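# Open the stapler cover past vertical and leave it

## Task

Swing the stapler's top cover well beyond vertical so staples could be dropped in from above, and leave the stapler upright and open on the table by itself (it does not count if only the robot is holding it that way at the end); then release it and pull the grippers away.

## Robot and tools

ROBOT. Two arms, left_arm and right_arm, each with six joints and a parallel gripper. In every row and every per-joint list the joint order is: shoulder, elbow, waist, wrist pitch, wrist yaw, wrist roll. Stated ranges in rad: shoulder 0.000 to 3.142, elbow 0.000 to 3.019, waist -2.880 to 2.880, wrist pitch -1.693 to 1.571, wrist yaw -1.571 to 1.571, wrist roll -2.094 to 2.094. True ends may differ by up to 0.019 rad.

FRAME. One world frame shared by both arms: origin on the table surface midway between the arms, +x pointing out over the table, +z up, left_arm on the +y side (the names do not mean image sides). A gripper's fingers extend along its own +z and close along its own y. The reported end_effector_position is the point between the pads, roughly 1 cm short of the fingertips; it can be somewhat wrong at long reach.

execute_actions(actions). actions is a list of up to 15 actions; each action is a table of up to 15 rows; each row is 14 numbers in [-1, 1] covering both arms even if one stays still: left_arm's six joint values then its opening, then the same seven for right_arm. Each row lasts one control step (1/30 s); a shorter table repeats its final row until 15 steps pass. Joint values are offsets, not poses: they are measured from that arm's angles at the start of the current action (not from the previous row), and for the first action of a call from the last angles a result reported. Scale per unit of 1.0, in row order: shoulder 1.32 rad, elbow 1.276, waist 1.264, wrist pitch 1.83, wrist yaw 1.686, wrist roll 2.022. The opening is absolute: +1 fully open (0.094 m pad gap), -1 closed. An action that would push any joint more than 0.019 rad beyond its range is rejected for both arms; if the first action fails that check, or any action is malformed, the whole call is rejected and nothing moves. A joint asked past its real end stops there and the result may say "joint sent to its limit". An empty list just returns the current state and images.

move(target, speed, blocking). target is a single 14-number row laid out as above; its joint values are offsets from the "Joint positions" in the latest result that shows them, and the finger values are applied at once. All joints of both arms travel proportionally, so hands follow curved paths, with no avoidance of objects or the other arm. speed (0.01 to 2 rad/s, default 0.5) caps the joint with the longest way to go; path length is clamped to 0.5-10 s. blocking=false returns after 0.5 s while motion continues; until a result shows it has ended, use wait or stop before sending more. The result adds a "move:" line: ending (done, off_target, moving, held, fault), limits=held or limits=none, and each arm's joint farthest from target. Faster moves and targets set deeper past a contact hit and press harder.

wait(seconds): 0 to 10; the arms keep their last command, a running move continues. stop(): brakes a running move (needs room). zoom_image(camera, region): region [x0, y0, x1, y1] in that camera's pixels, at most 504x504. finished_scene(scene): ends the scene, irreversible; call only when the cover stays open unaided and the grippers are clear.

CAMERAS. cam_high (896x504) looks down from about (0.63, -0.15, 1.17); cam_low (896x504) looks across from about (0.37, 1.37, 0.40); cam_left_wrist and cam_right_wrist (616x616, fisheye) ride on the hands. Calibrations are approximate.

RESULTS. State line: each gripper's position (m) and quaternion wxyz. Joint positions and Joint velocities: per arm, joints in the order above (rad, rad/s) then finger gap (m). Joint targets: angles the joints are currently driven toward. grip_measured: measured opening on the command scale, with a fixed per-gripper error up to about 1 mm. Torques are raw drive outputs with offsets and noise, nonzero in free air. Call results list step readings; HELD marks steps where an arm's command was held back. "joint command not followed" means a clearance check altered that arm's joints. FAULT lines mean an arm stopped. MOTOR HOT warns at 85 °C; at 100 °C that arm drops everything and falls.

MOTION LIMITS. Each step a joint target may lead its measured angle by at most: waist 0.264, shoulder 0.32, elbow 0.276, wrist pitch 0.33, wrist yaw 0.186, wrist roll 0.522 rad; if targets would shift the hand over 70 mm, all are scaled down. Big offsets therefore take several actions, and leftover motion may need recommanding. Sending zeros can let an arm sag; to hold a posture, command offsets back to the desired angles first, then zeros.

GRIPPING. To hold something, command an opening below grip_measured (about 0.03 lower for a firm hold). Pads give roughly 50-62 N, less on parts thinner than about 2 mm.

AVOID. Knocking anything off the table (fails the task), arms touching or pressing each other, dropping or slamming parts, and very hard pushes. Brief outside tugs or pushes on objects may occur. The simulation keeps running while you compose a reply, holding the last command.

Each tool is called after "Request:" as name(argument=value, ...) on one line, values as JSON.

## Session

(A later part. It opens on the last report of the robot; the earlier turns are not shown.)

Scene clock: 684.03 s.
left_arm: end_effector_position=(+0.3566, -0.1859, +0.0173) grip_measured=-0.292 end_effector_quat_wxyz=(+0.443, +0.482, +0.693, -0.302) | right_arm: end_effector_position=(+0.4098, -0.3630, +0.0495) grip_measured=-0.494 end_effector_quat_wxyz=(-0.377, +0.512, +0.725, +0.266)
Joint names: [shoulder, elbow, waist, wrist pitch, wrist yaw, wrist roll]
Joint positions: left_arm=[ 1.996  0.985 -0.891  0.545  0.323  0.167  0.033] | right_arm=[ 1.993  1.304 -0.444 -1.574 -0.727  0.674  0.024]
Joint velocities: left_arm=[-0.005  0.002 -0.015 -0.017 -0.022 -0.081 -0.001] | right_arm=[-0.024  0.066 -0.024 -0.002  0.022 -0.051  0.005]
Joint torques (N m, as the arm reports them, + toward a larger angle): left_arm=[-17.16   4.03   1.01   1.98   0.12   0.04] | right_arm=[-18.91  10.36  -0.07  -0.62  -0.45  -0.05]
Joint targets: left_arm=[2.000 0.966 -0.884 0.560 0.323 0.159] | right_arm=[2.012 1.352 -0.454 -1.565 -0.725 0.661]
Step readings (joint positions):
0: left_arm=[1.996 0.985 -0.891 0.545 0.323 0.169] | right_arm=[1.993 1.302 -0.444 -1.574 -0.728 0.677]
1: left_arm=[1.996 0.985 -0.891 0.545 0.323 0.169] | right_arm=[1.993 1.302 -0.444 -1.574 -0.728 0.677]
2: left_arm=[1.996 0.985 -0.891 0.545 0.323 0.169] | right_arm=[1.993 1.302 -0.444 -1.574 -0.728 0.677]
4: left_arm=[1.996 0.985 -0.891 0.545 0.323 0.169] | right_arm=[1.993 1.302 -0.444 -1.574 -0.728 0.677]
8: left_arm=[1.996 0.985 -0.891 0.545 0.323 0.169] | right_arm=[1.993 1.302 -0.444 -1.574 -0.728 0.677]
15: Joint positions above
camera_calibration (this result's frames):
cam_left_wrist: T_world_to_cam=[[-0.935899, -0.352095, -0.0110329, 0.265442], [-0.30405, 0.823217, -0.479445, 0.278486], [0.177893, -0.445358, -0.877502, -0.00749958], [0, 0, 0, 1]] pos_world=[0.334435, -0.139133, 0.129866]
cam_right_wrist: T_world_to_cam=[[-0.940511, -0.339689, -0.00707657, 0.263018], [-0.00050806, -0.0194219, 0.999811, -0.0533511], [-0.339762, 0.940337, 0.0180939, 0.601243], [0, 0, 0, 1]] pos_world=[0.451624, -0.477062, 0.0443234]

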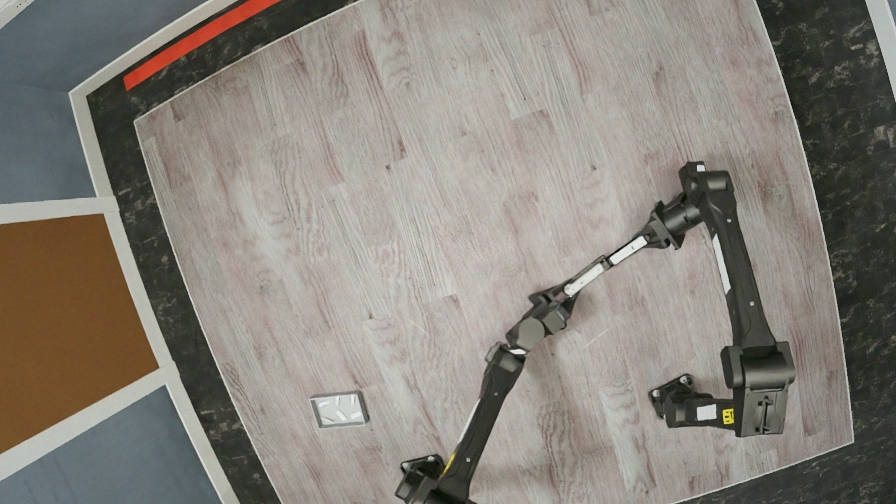

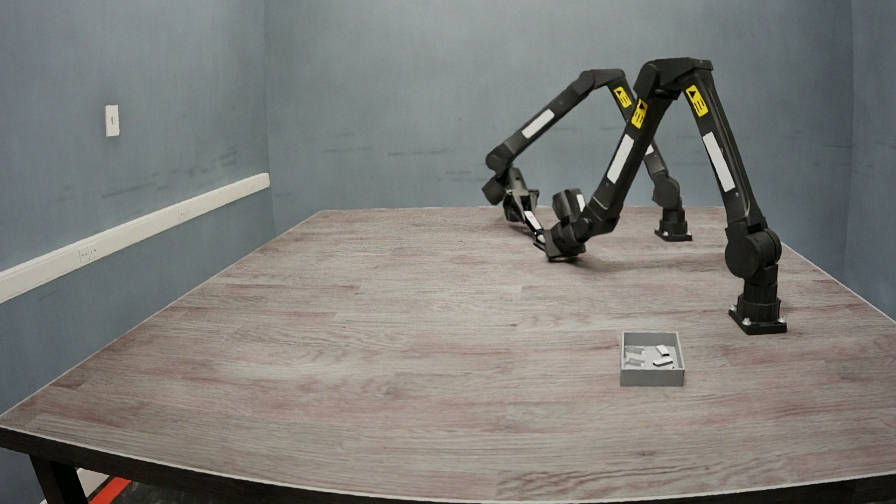

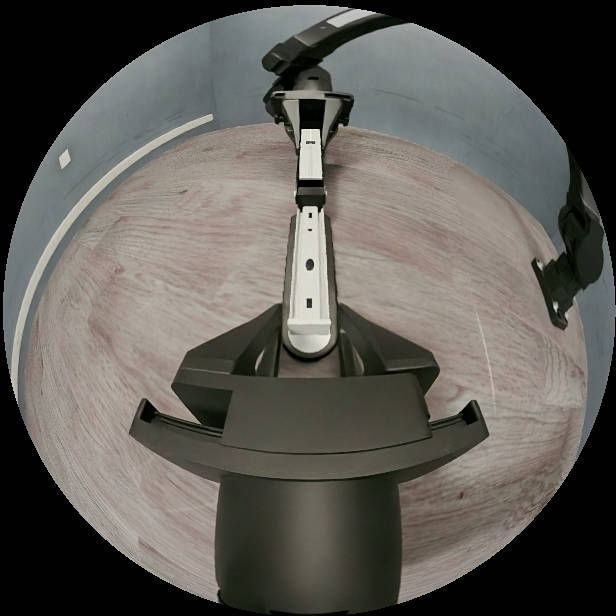

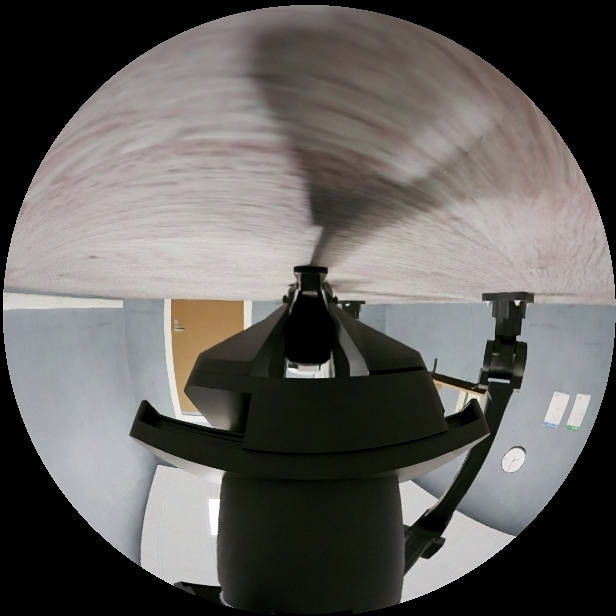

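Request:
execute_actions(actions=[[[0.003,-0.015,0.005,0.008,0.0,-0.002,-0.33, 0.012,0.025,-0.003,0.002,0.0,-0.002,-0.45],[0.003,-0.015,0.005,0.008,0.0,-0.002,-0.33, 0.012,0.025,-0.003,0.002,0.0,-0.002,-0.40],[0.003,-0.015,0.005,0.008,0.0,-0.002,-0.33, 0.012,0.025,-0.003,0.002,0.0,-0.002,-0.33],[0.003,-0.015,0.005,0.008,0.0,-0.002,-0.33, 0.012,0.025,-0.003,0.002,0.0,-0.002,-0.25],[0.003,-0.015,0.005,0.008,0.0,-0.002,-0.33, 0.012,0.025,-0.003,0.002,0.0,-0.002,-0.15]]])

Scene clock: 687.70 s.
left_arm: end_effector_position=(+0.3565, -0.1858, +0.0172) grip_measured=-0.292 end_effector_quat_wxyz=(+0.442, +0.481, +0.694, -0.303) | right_arm: end_effector_position=(+0.4114, -0.3640, +0.0501) grip_measured=-0.151 end_effector_quat_wxyz=(-0.374, +0.510, +0.728, +0.267)
Joint names: [shoulder, elbow, waist, wrist pitch, wrist yaw, wrist roll]
Joint positions: left_arm=[ 1.996  0.984 -0.891  0.546  0.323  0.163  0.033] | right_arm=[ 1.993  1.309 -0.444 -1.574 -0.725  0.67   0.04 ]
Joint velocities: left_arm=[-0.015  0.007 -0.005 -0.027 -0.051  0.022 -0.   ] | right_arm=[-0.005  0.002 -0.015 -0.007  0.022 -0.051 -0.   ]
Joint torques (N m, as the arm reports them, + toward a larger angle): left_arm=[-16.88   4.03   0.94   2.09   0.13   0.08] | right_arm=[-18.56   8.92   0.39  -0.75  -0.54   0.03]
Joint targets: left_arm=[2.000 0.966 -0.884 0.560 0.324 0.163] | right_arm=[2.009 1.336 -0.448 -1.571 -0.727 0.670]
Step readings (joint positions):
0: left_arm=[1.996 0.985 -0.891 0.545 0.323 0.163] | right_arm=[1.993 1.309 -0.444 -1.574 -0.725 0.670]
1: left_arm=[1.996 0.985 -0.891 0.545 0.323 0.163] | right_arm=[1.993 1.309 -0.444 -1.574 -0.725 0.670]
2: left_arm=[1.996 0.985 -0.891 0.545 0.323 0.163] | right_arm=[1.993 1.309 -0.444 -1.574 -0.725 0.670]
4: left_arm=[1.996 0.985 -0.891 0.545 0.323 0.163] | right_arm=[1.993 1.309 -0.444 -1.574 -0.725 0.670]
8: left_arm=[1.996 0.984 -0.891 0.546 0.323 0.163] | right_arm=[1.993 1.309 -0.444 -1.574 -0.725 0.670]
15: Joint positions above
camera_calibration (this result's frames):
cam_left_wrist: T_world_to_cam=[[-0.935246, -0.353931, -0.00689077, 0.264752], [-0.307509, 0.821914, -0.479475, 0.279339], [0.175365, -0.446308, -0.877529, -0.00678645], [0, 0, 0, 1]] pos_world=[0.334698, -0.138918, 0.129805]
cam_right_wrist: T_world_to_cam=[[-0.939159, -0.343225, -0.0132974, 0.262674], [-0.00786074, -0.0172264, 0.999821, -0.0501347], [-0.343393, 0.939095, 0.0134804, 0.60398], [0, 0, 0, 1]] pos_world=[0.453701, -0.477902, 0.0454767]

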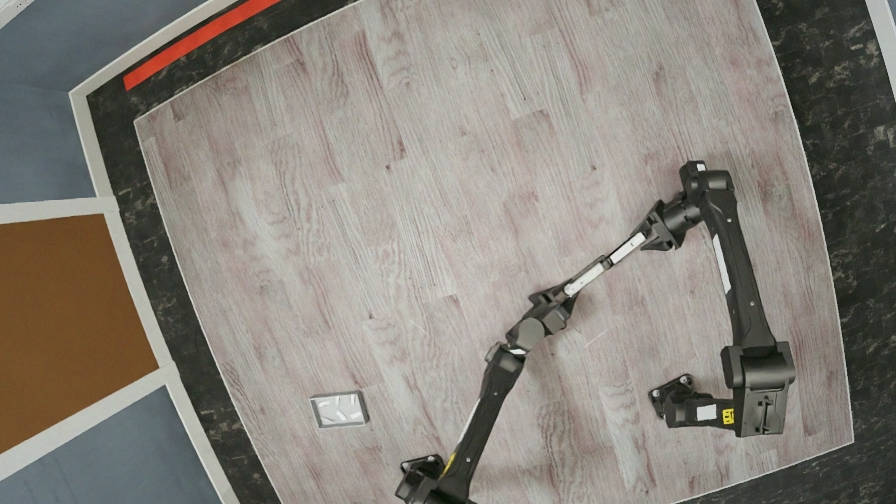

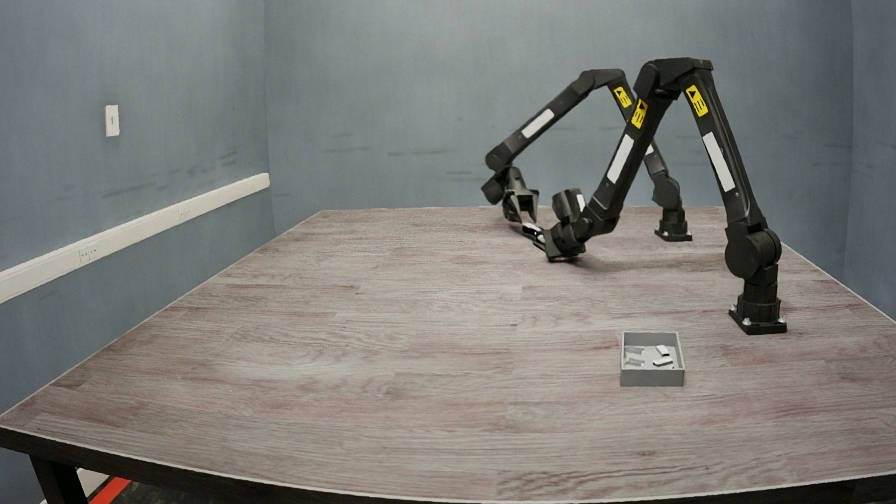

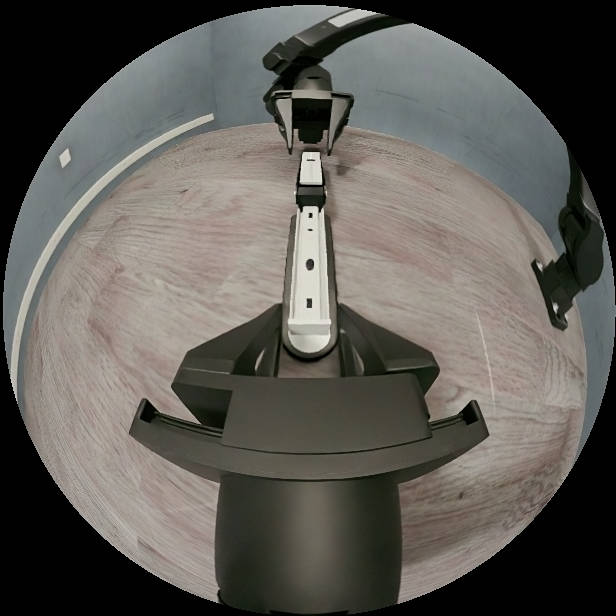

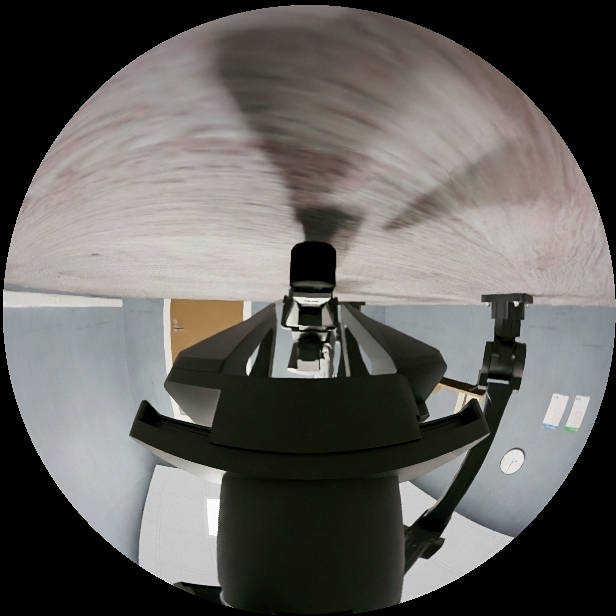

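Request:
execute_actions(actions=[[[0.003,0.0,0.002,0.004,0.0,0.0,-0.31, -0.010,0.03,-0.003,0.0,0.0,0.0,-0.1],[0.003,0.005,0.002,0.004,0.0,0.0,-0.30, -0.013,0.03,-0.003,0.0,0.0,0.0,-0.1],[0.003,0.010,0.002,0.004,0.0,0.0,-0.295, -0.016,0.03,-0.003,0.0,0.0,0.0,-0.1],[0.003,0.010,0.002,0.004,0.0,0.0,-0.29, -0.020,0.03,-0.003,0.0,0.0,0.0,-0.1],[0.003,0.010,0.002,0.004,0.0,0.0,-0.285, -0.025,0.03,-0.003,0.0,0.0,0.0,-0.1],[0.003,0.010,0.002,0.004,0.0,0.0,-0.28, -0.030,0.03,-0.003,0.0,0.0,0.0,-0.1],[0.003,0.010,0.002,0.004,0.0,0.0,-0.275, -0.036,0.03,-0.003,0.0,0.0,0.0,-0.1],[0.003,0.010,0.002,0.004,0.0,0.0,-0.27, -0.042,0.03,-0.003,0.0,0.0,0.0,-0.1],[0.003,0.010,0.002,0.004,0.0,0.0,-0.26, -0.048,0.03,-0.003,0.0,0.0,0.0,-0.1],[0.003,0.010,0.002,0.004,0.0,0.0,-0.25, -0.054,0.03,-0.003,0.0,0.0,0.0,-0.1],[0.003,0.010,0.002,0.004,0.0,0.0,-0.23, -0.060,0.03,-0.003,0.0,0.0,0.0,-0.1],[0.003,0.010,0.002,0.004,0.0,0.0,-0.20, -0.066,0.03,-0.003,0.0,0.0,0.0,-0.1],[0.003,0.010,0.002,0.004,0.0,0.0,-0.15, -0.072,0.03,-0.003,0.0,0.0,0.0,-0.1],[0.003,0.010,0.002,0.004,0.0,0.0,-0.10, -0.078,0.03,-0.003,0.0,0.0,0.0,-0.1],[0.003,0.010,0.002,0.004,0.0,0.0,-0.05, -0.082,0.03,-0.003,0.0,0.0,0.0,-0.1]]])

Scene clock: 694.53 s.
left_arm: end_effector_position=(+0.3564, -0.1859, +0.0172) grip_measured=-0.078 end_effector_quat_wxyz=(+0.442, +0.481, +0.694, -0.303) | right_arm: end_effector_position=(+0.4161, -0.3654, +0.0781) grip_measured=-0.101 end_effector_quat_wxyz=(-0.343, +0.504, +0.743, +0.277)
Joint names: [shoulder, elbow, waist, wrist pitch, wrist yaw, wrist roll]
Joint positions: left_arm=[ 1.996  0.984 -0.891  0.546  0.324  0.163  0.043] | right_arm=[ 1.921  1.309 -0.444 -1.574 -0.725  0.67   0.042]
Joint velocities: left_arm=[ 0.005 -0.022 -0.005  0.007  0.037  0.037  0.054] | right_arm=[-0.327 -0.002 -0.005  0.007  0.007  0.051  0.001]
Joint torques (N m, as the arm reports them, + toward a larger angle): left_arm=[-16.83   6.32   0.1    1.79   0.1    0.08] | right_arm=[-21.69  10.29   0.33  -0.77  -0.45   0.02]
Joint targets: left_arm=[2.000 0.997 -0.888 0.553 0.323 0.163] | right_arm=[1.885 1.347 -0.448 -1.574 -0.725 0.670]
Step readings (joint positions):
0: left_arm=[1.996 0.984 -0.891 0.546 0.323 0.163] | right_arm=[1.993 1.309 -0.444 -1.574 -0.725 0.670]
1: left_arm=[1.996 0.984 -0.891 0.546 0.323 0.163] | right_arm=[1.993 1.309 -0.444 -1.574 -0.725 0.670]
2: left_arm=[1.996 0.984 -0.891 0.546 0.323 0.163] | right_arm=[1.993 1.309 -0.444 -1.574 -0.725 0.670]
4: left_arm=[1.996 0.984 -0.891 0.546 0.323 0.163] | right_arm=[1.993 1.309 -0.444 -1.574 -0.725 0.670]
8: left_arm=[1.996 0.984 -0.891 0.546 0.323 0.163] | right_arm=[1.984 1.309 -0.444 -1.574 -0.725 0.670]
15: Joint positions above
camera_calibration (this result's frames):
cam_left_wrist: T_world_to_cam=[[-0.935489, -0.353295, -0.00657039, 0.264822], [-0.307072, 0.822015, -0.479582, 0.279221], [0.174835, -0.446626, -0.877472, -0.00664486], [0, 0, 0, 1]] pos_world=[0.334641, -0.138932, 0.129819]
cam_right_wrist: T_world_to_cam=[[-0.9362, -0.344083, -0.0716672, 0.269949], [-0.0773963, 0.00292511, 0.996996, -0.0416484], [-0.34284, 0.938935, -0.0293692, 0.609509], [0, 0, 0, 1]] pos_world=[0.458466, -0.479283, 0.0787706]

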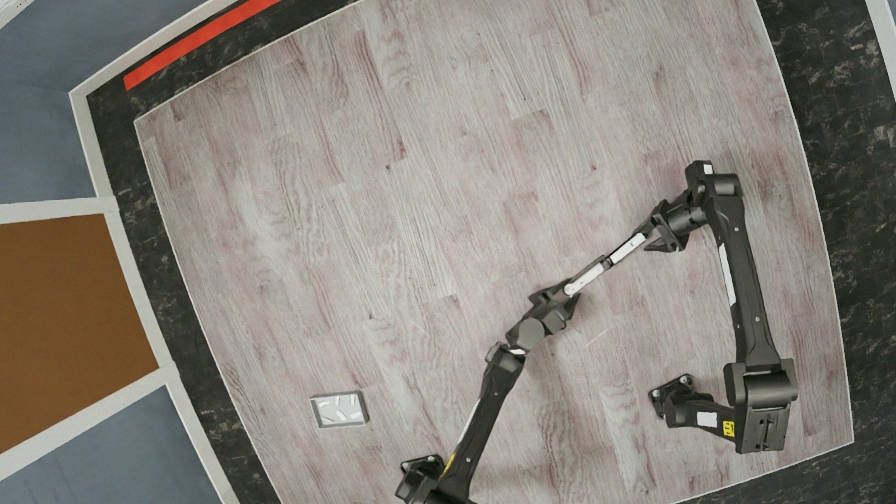

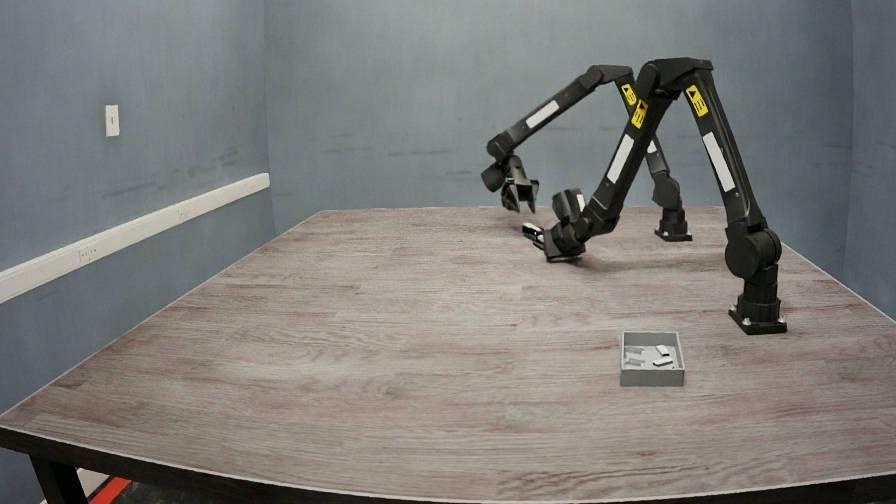

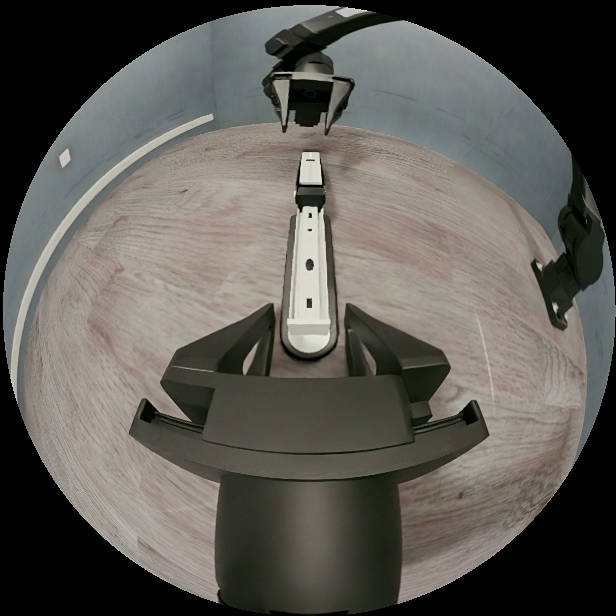

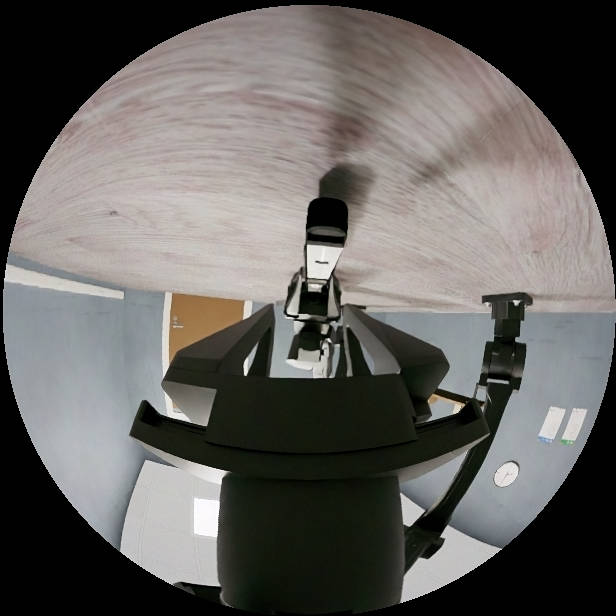

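Request:
execute_actions(actions=[])

Scene clock: 700.70 s.
left_arm: end_effector_position=(+0.3564, -0.1859, +0.0172) grip_measured=-0.052 end_effector_quat_wxyz=(+0.442, +0.481, +0.694, -0.303) | right_arm: end_effector_position=(+0.4202, -0.3666, +0.0931) grip_measured=-0.101 end_effector_quat_wxyz=(-0.325, +0.500, +0.751, +0.283)
Joint names: [shoulder, elbow, waist, wrist pitch, wrist yaw, wrist roll]
Joint positions: left_arm=[ 1.996  0.984 -0.891  0.546  0.324  0.163  0.045] | right_arm=[ 1.886  1.316 -0.444 -1.574 -0.725  0.67   0.042]
Joint velocities: left_arm=[ 0.005 -0.007 -0.005  0.002  0.081 -0.007 -0.001] | right_arm=[-0.005 -0.007  0.005 -0.012  0.037  0.007 -0.001]
Joint torques (N m, as the arm reports them, + toward a larger angle): left_arm=[-16.99   6.29   0.6    1.79   0.09   0.07] | right_arm=[-19.65  10.06   0.31  -0.7   -0.46   0.02]
Joint targets: left_arm=[2.000 0.997 -0.888 0.553 0.323 0.163] | right_arm=[1.885 1.347 -0.448 -1.574 -0.725 0.670]
camera_calibration (this result's frames):
cam_left_wrist: T_world_to_cam=[[-0.935489, -0.353295, -0.00657039, 0.264822], [-0.307072, 0.822015, -0.479582, 0.279221], [0.174835, -0.446626, -0.877472, -0.00664486], [0, 0, 0, 1]] pos_world=[0.334641, -0.138932, 0.129819]
cam_right_wrist: T_world_to_cam=[[-0.932672, -0.345105, -0.105003, 0.275719], [-0.11714, 0.0144429, 0.99301, -0.034899], [-0.341177, 0.938453, -0.0538962, 0.613896], [0, 0, 0, 1]] pos_world=[0.462514, -0.480456, 0.0966929]

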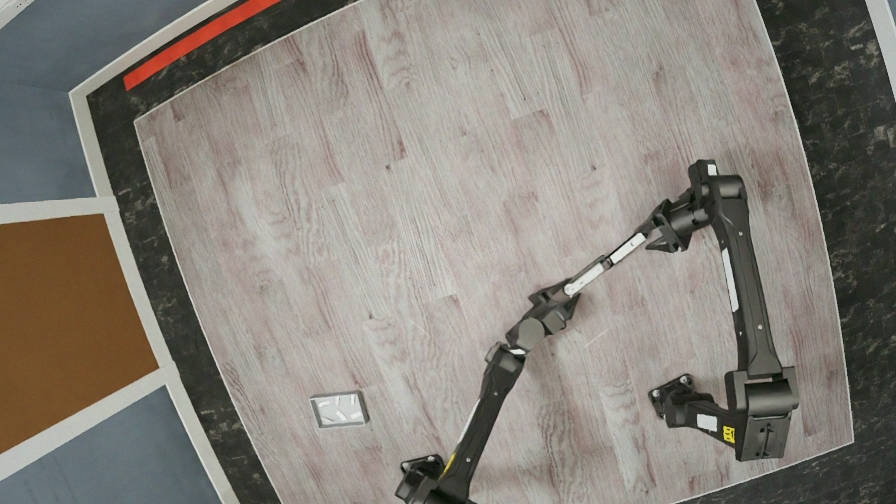

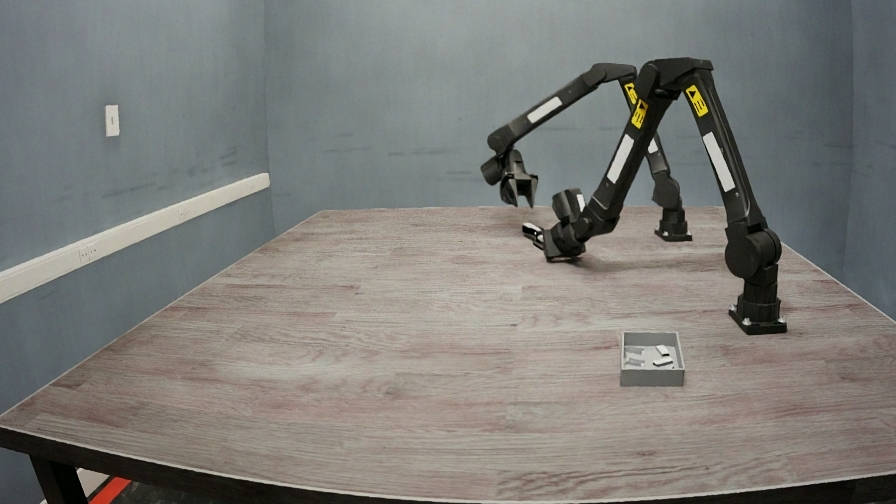

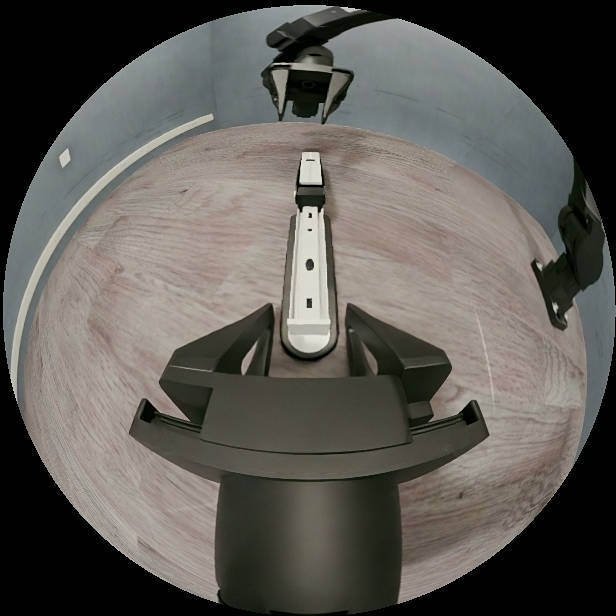

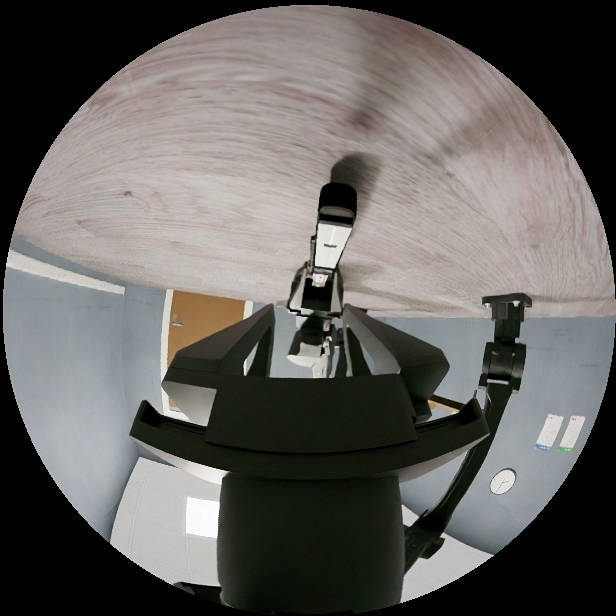

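Request:
move(target=[-0.17, -0.03, 0, 0, 0, 0, 0.2, -0.12, 0.02, 0, 0, 0, 0, -0.1], speed=0.3)

Scene clock: 704.70 s.
left_arm: end_effector_position=(+0.3560, -0.1855, +0.1395) grip_measured=+0.198 end_effector_quat_wxyz=(+0.515, +0.467, +0.643, -0.321) | right_arm: end_effector_position=(+0.4213, -0.3669, +0.1519) grip_measured=-0.101 end_effector_quat_wxyz=(-0.260, +0.485, +0.778, +0.302)
Joint names: [shoulder, elbow, waist, wrist pitch, wrist yaw, wrist roll]
Joint positions: left_arm=[ 1.782  0.955 -0.891  0.546  0.324  0.163  0.056] | right_arm=[ 1.737  1.316 -0.444 -1.574 -0.725  0.67   0.042]
Joint velocities: left_arm=[-0.005 -0.012 -0.005 -0.002 -0.051 -0.037  0.   ] | right_arm=[-0.015 -0.007  0.015  0.002 -0.022 -0.051 -0.   ]
Joint torques (N m, as the arm reports them, + toward a larger angle): left_arm=[-17.09   5.91   0.53   1.63   0.06   0.07] | right_arm=[-19.21  10.57   0.65  -0.48  -0.51   0.01]
Joint targets: left_arm=[1.771 0.946 -0.891 0.546 0.324 0.163] | right_arm=[1.728 1.342 -0.444 -1.574 -0.725 0.670]
move: off_target (right_arm); limits=none; left_arm: farthest joint: the shoulder, 0.010 radians from its target (0.224 radians at the start); right_arm: farthest joint: the elbow, 0.025 radians from its target (0.025 radians at the start)
camera_calibration (this result's frames):
cam_left_wrist: T_world_to_cam=[[-0.930868, -0.358353, -0.0711865, 0.271825], [-0.239551, 0.745758, -0.62166, 0.319117], [0.275861, -0.56163, -0.780046, 0.0299686], [0, 0, 0, 1]] pos_world=[0.321211, -0.123744, 0.24111]
cam_right_wrist: T_world_to_cam=[[-0.909156, -0.35192, -0.222684, 0.288337], [-0.257631, 0.0551576, 0.964668, -0.0147979], [-0.327203, 0.934403, -0.140813, 0.623612], [0, 0, 0, 1]] pos_world=[0.462379, -0.480417, 0.166295]

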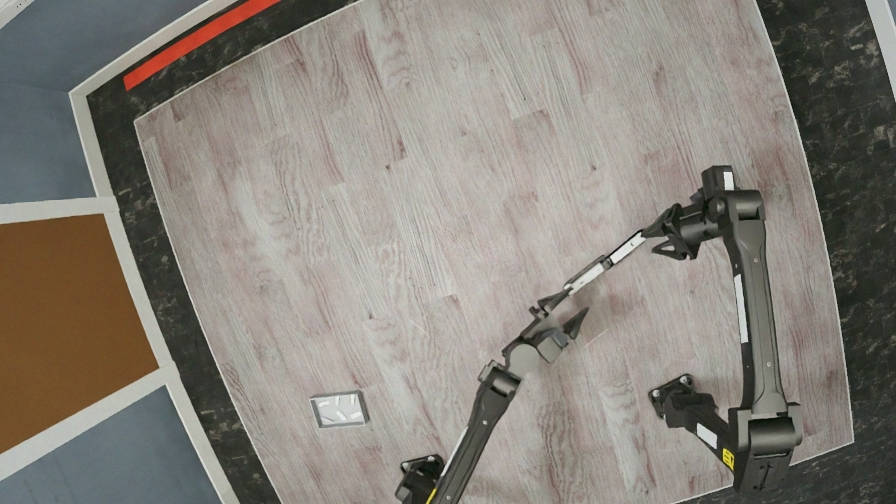

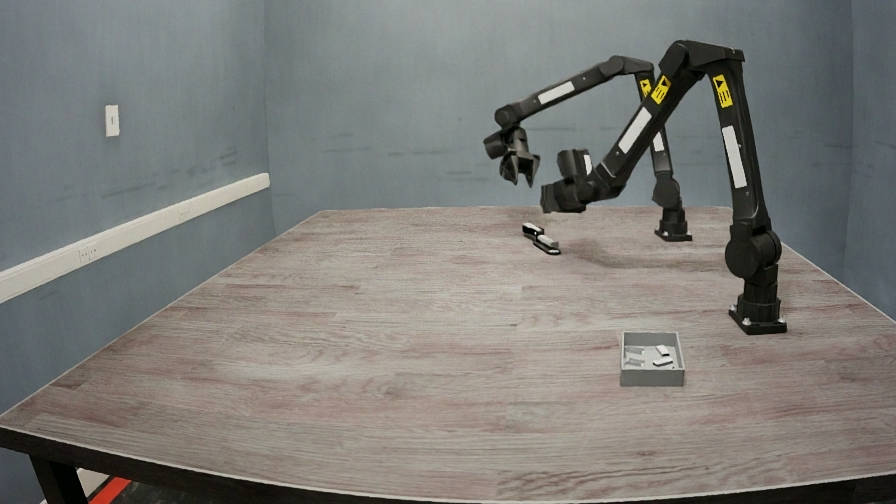

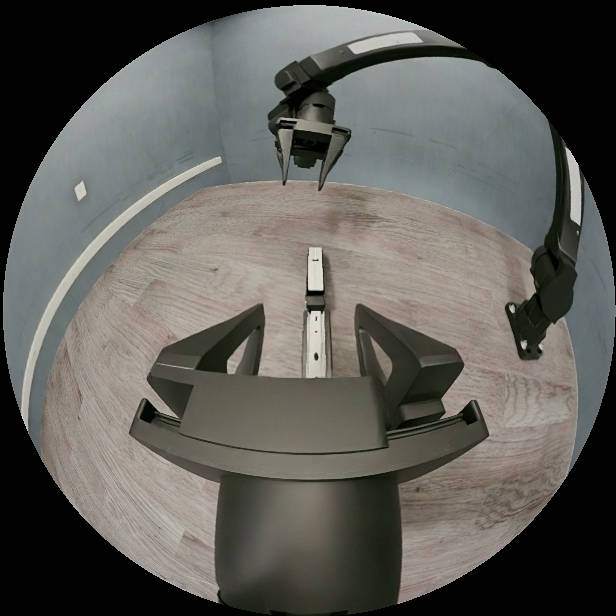

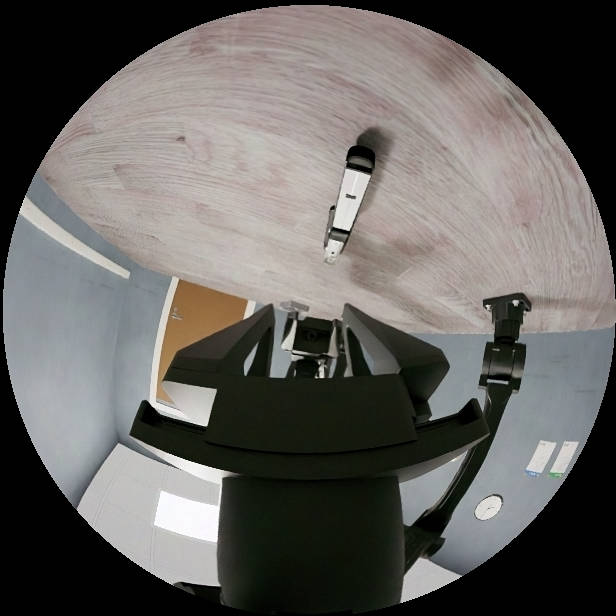

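The stapler is standing open and both arms are clear, so I'm ending scene 1.

Request:
finished_scene(scene=1)

The scene is finished: the task was done.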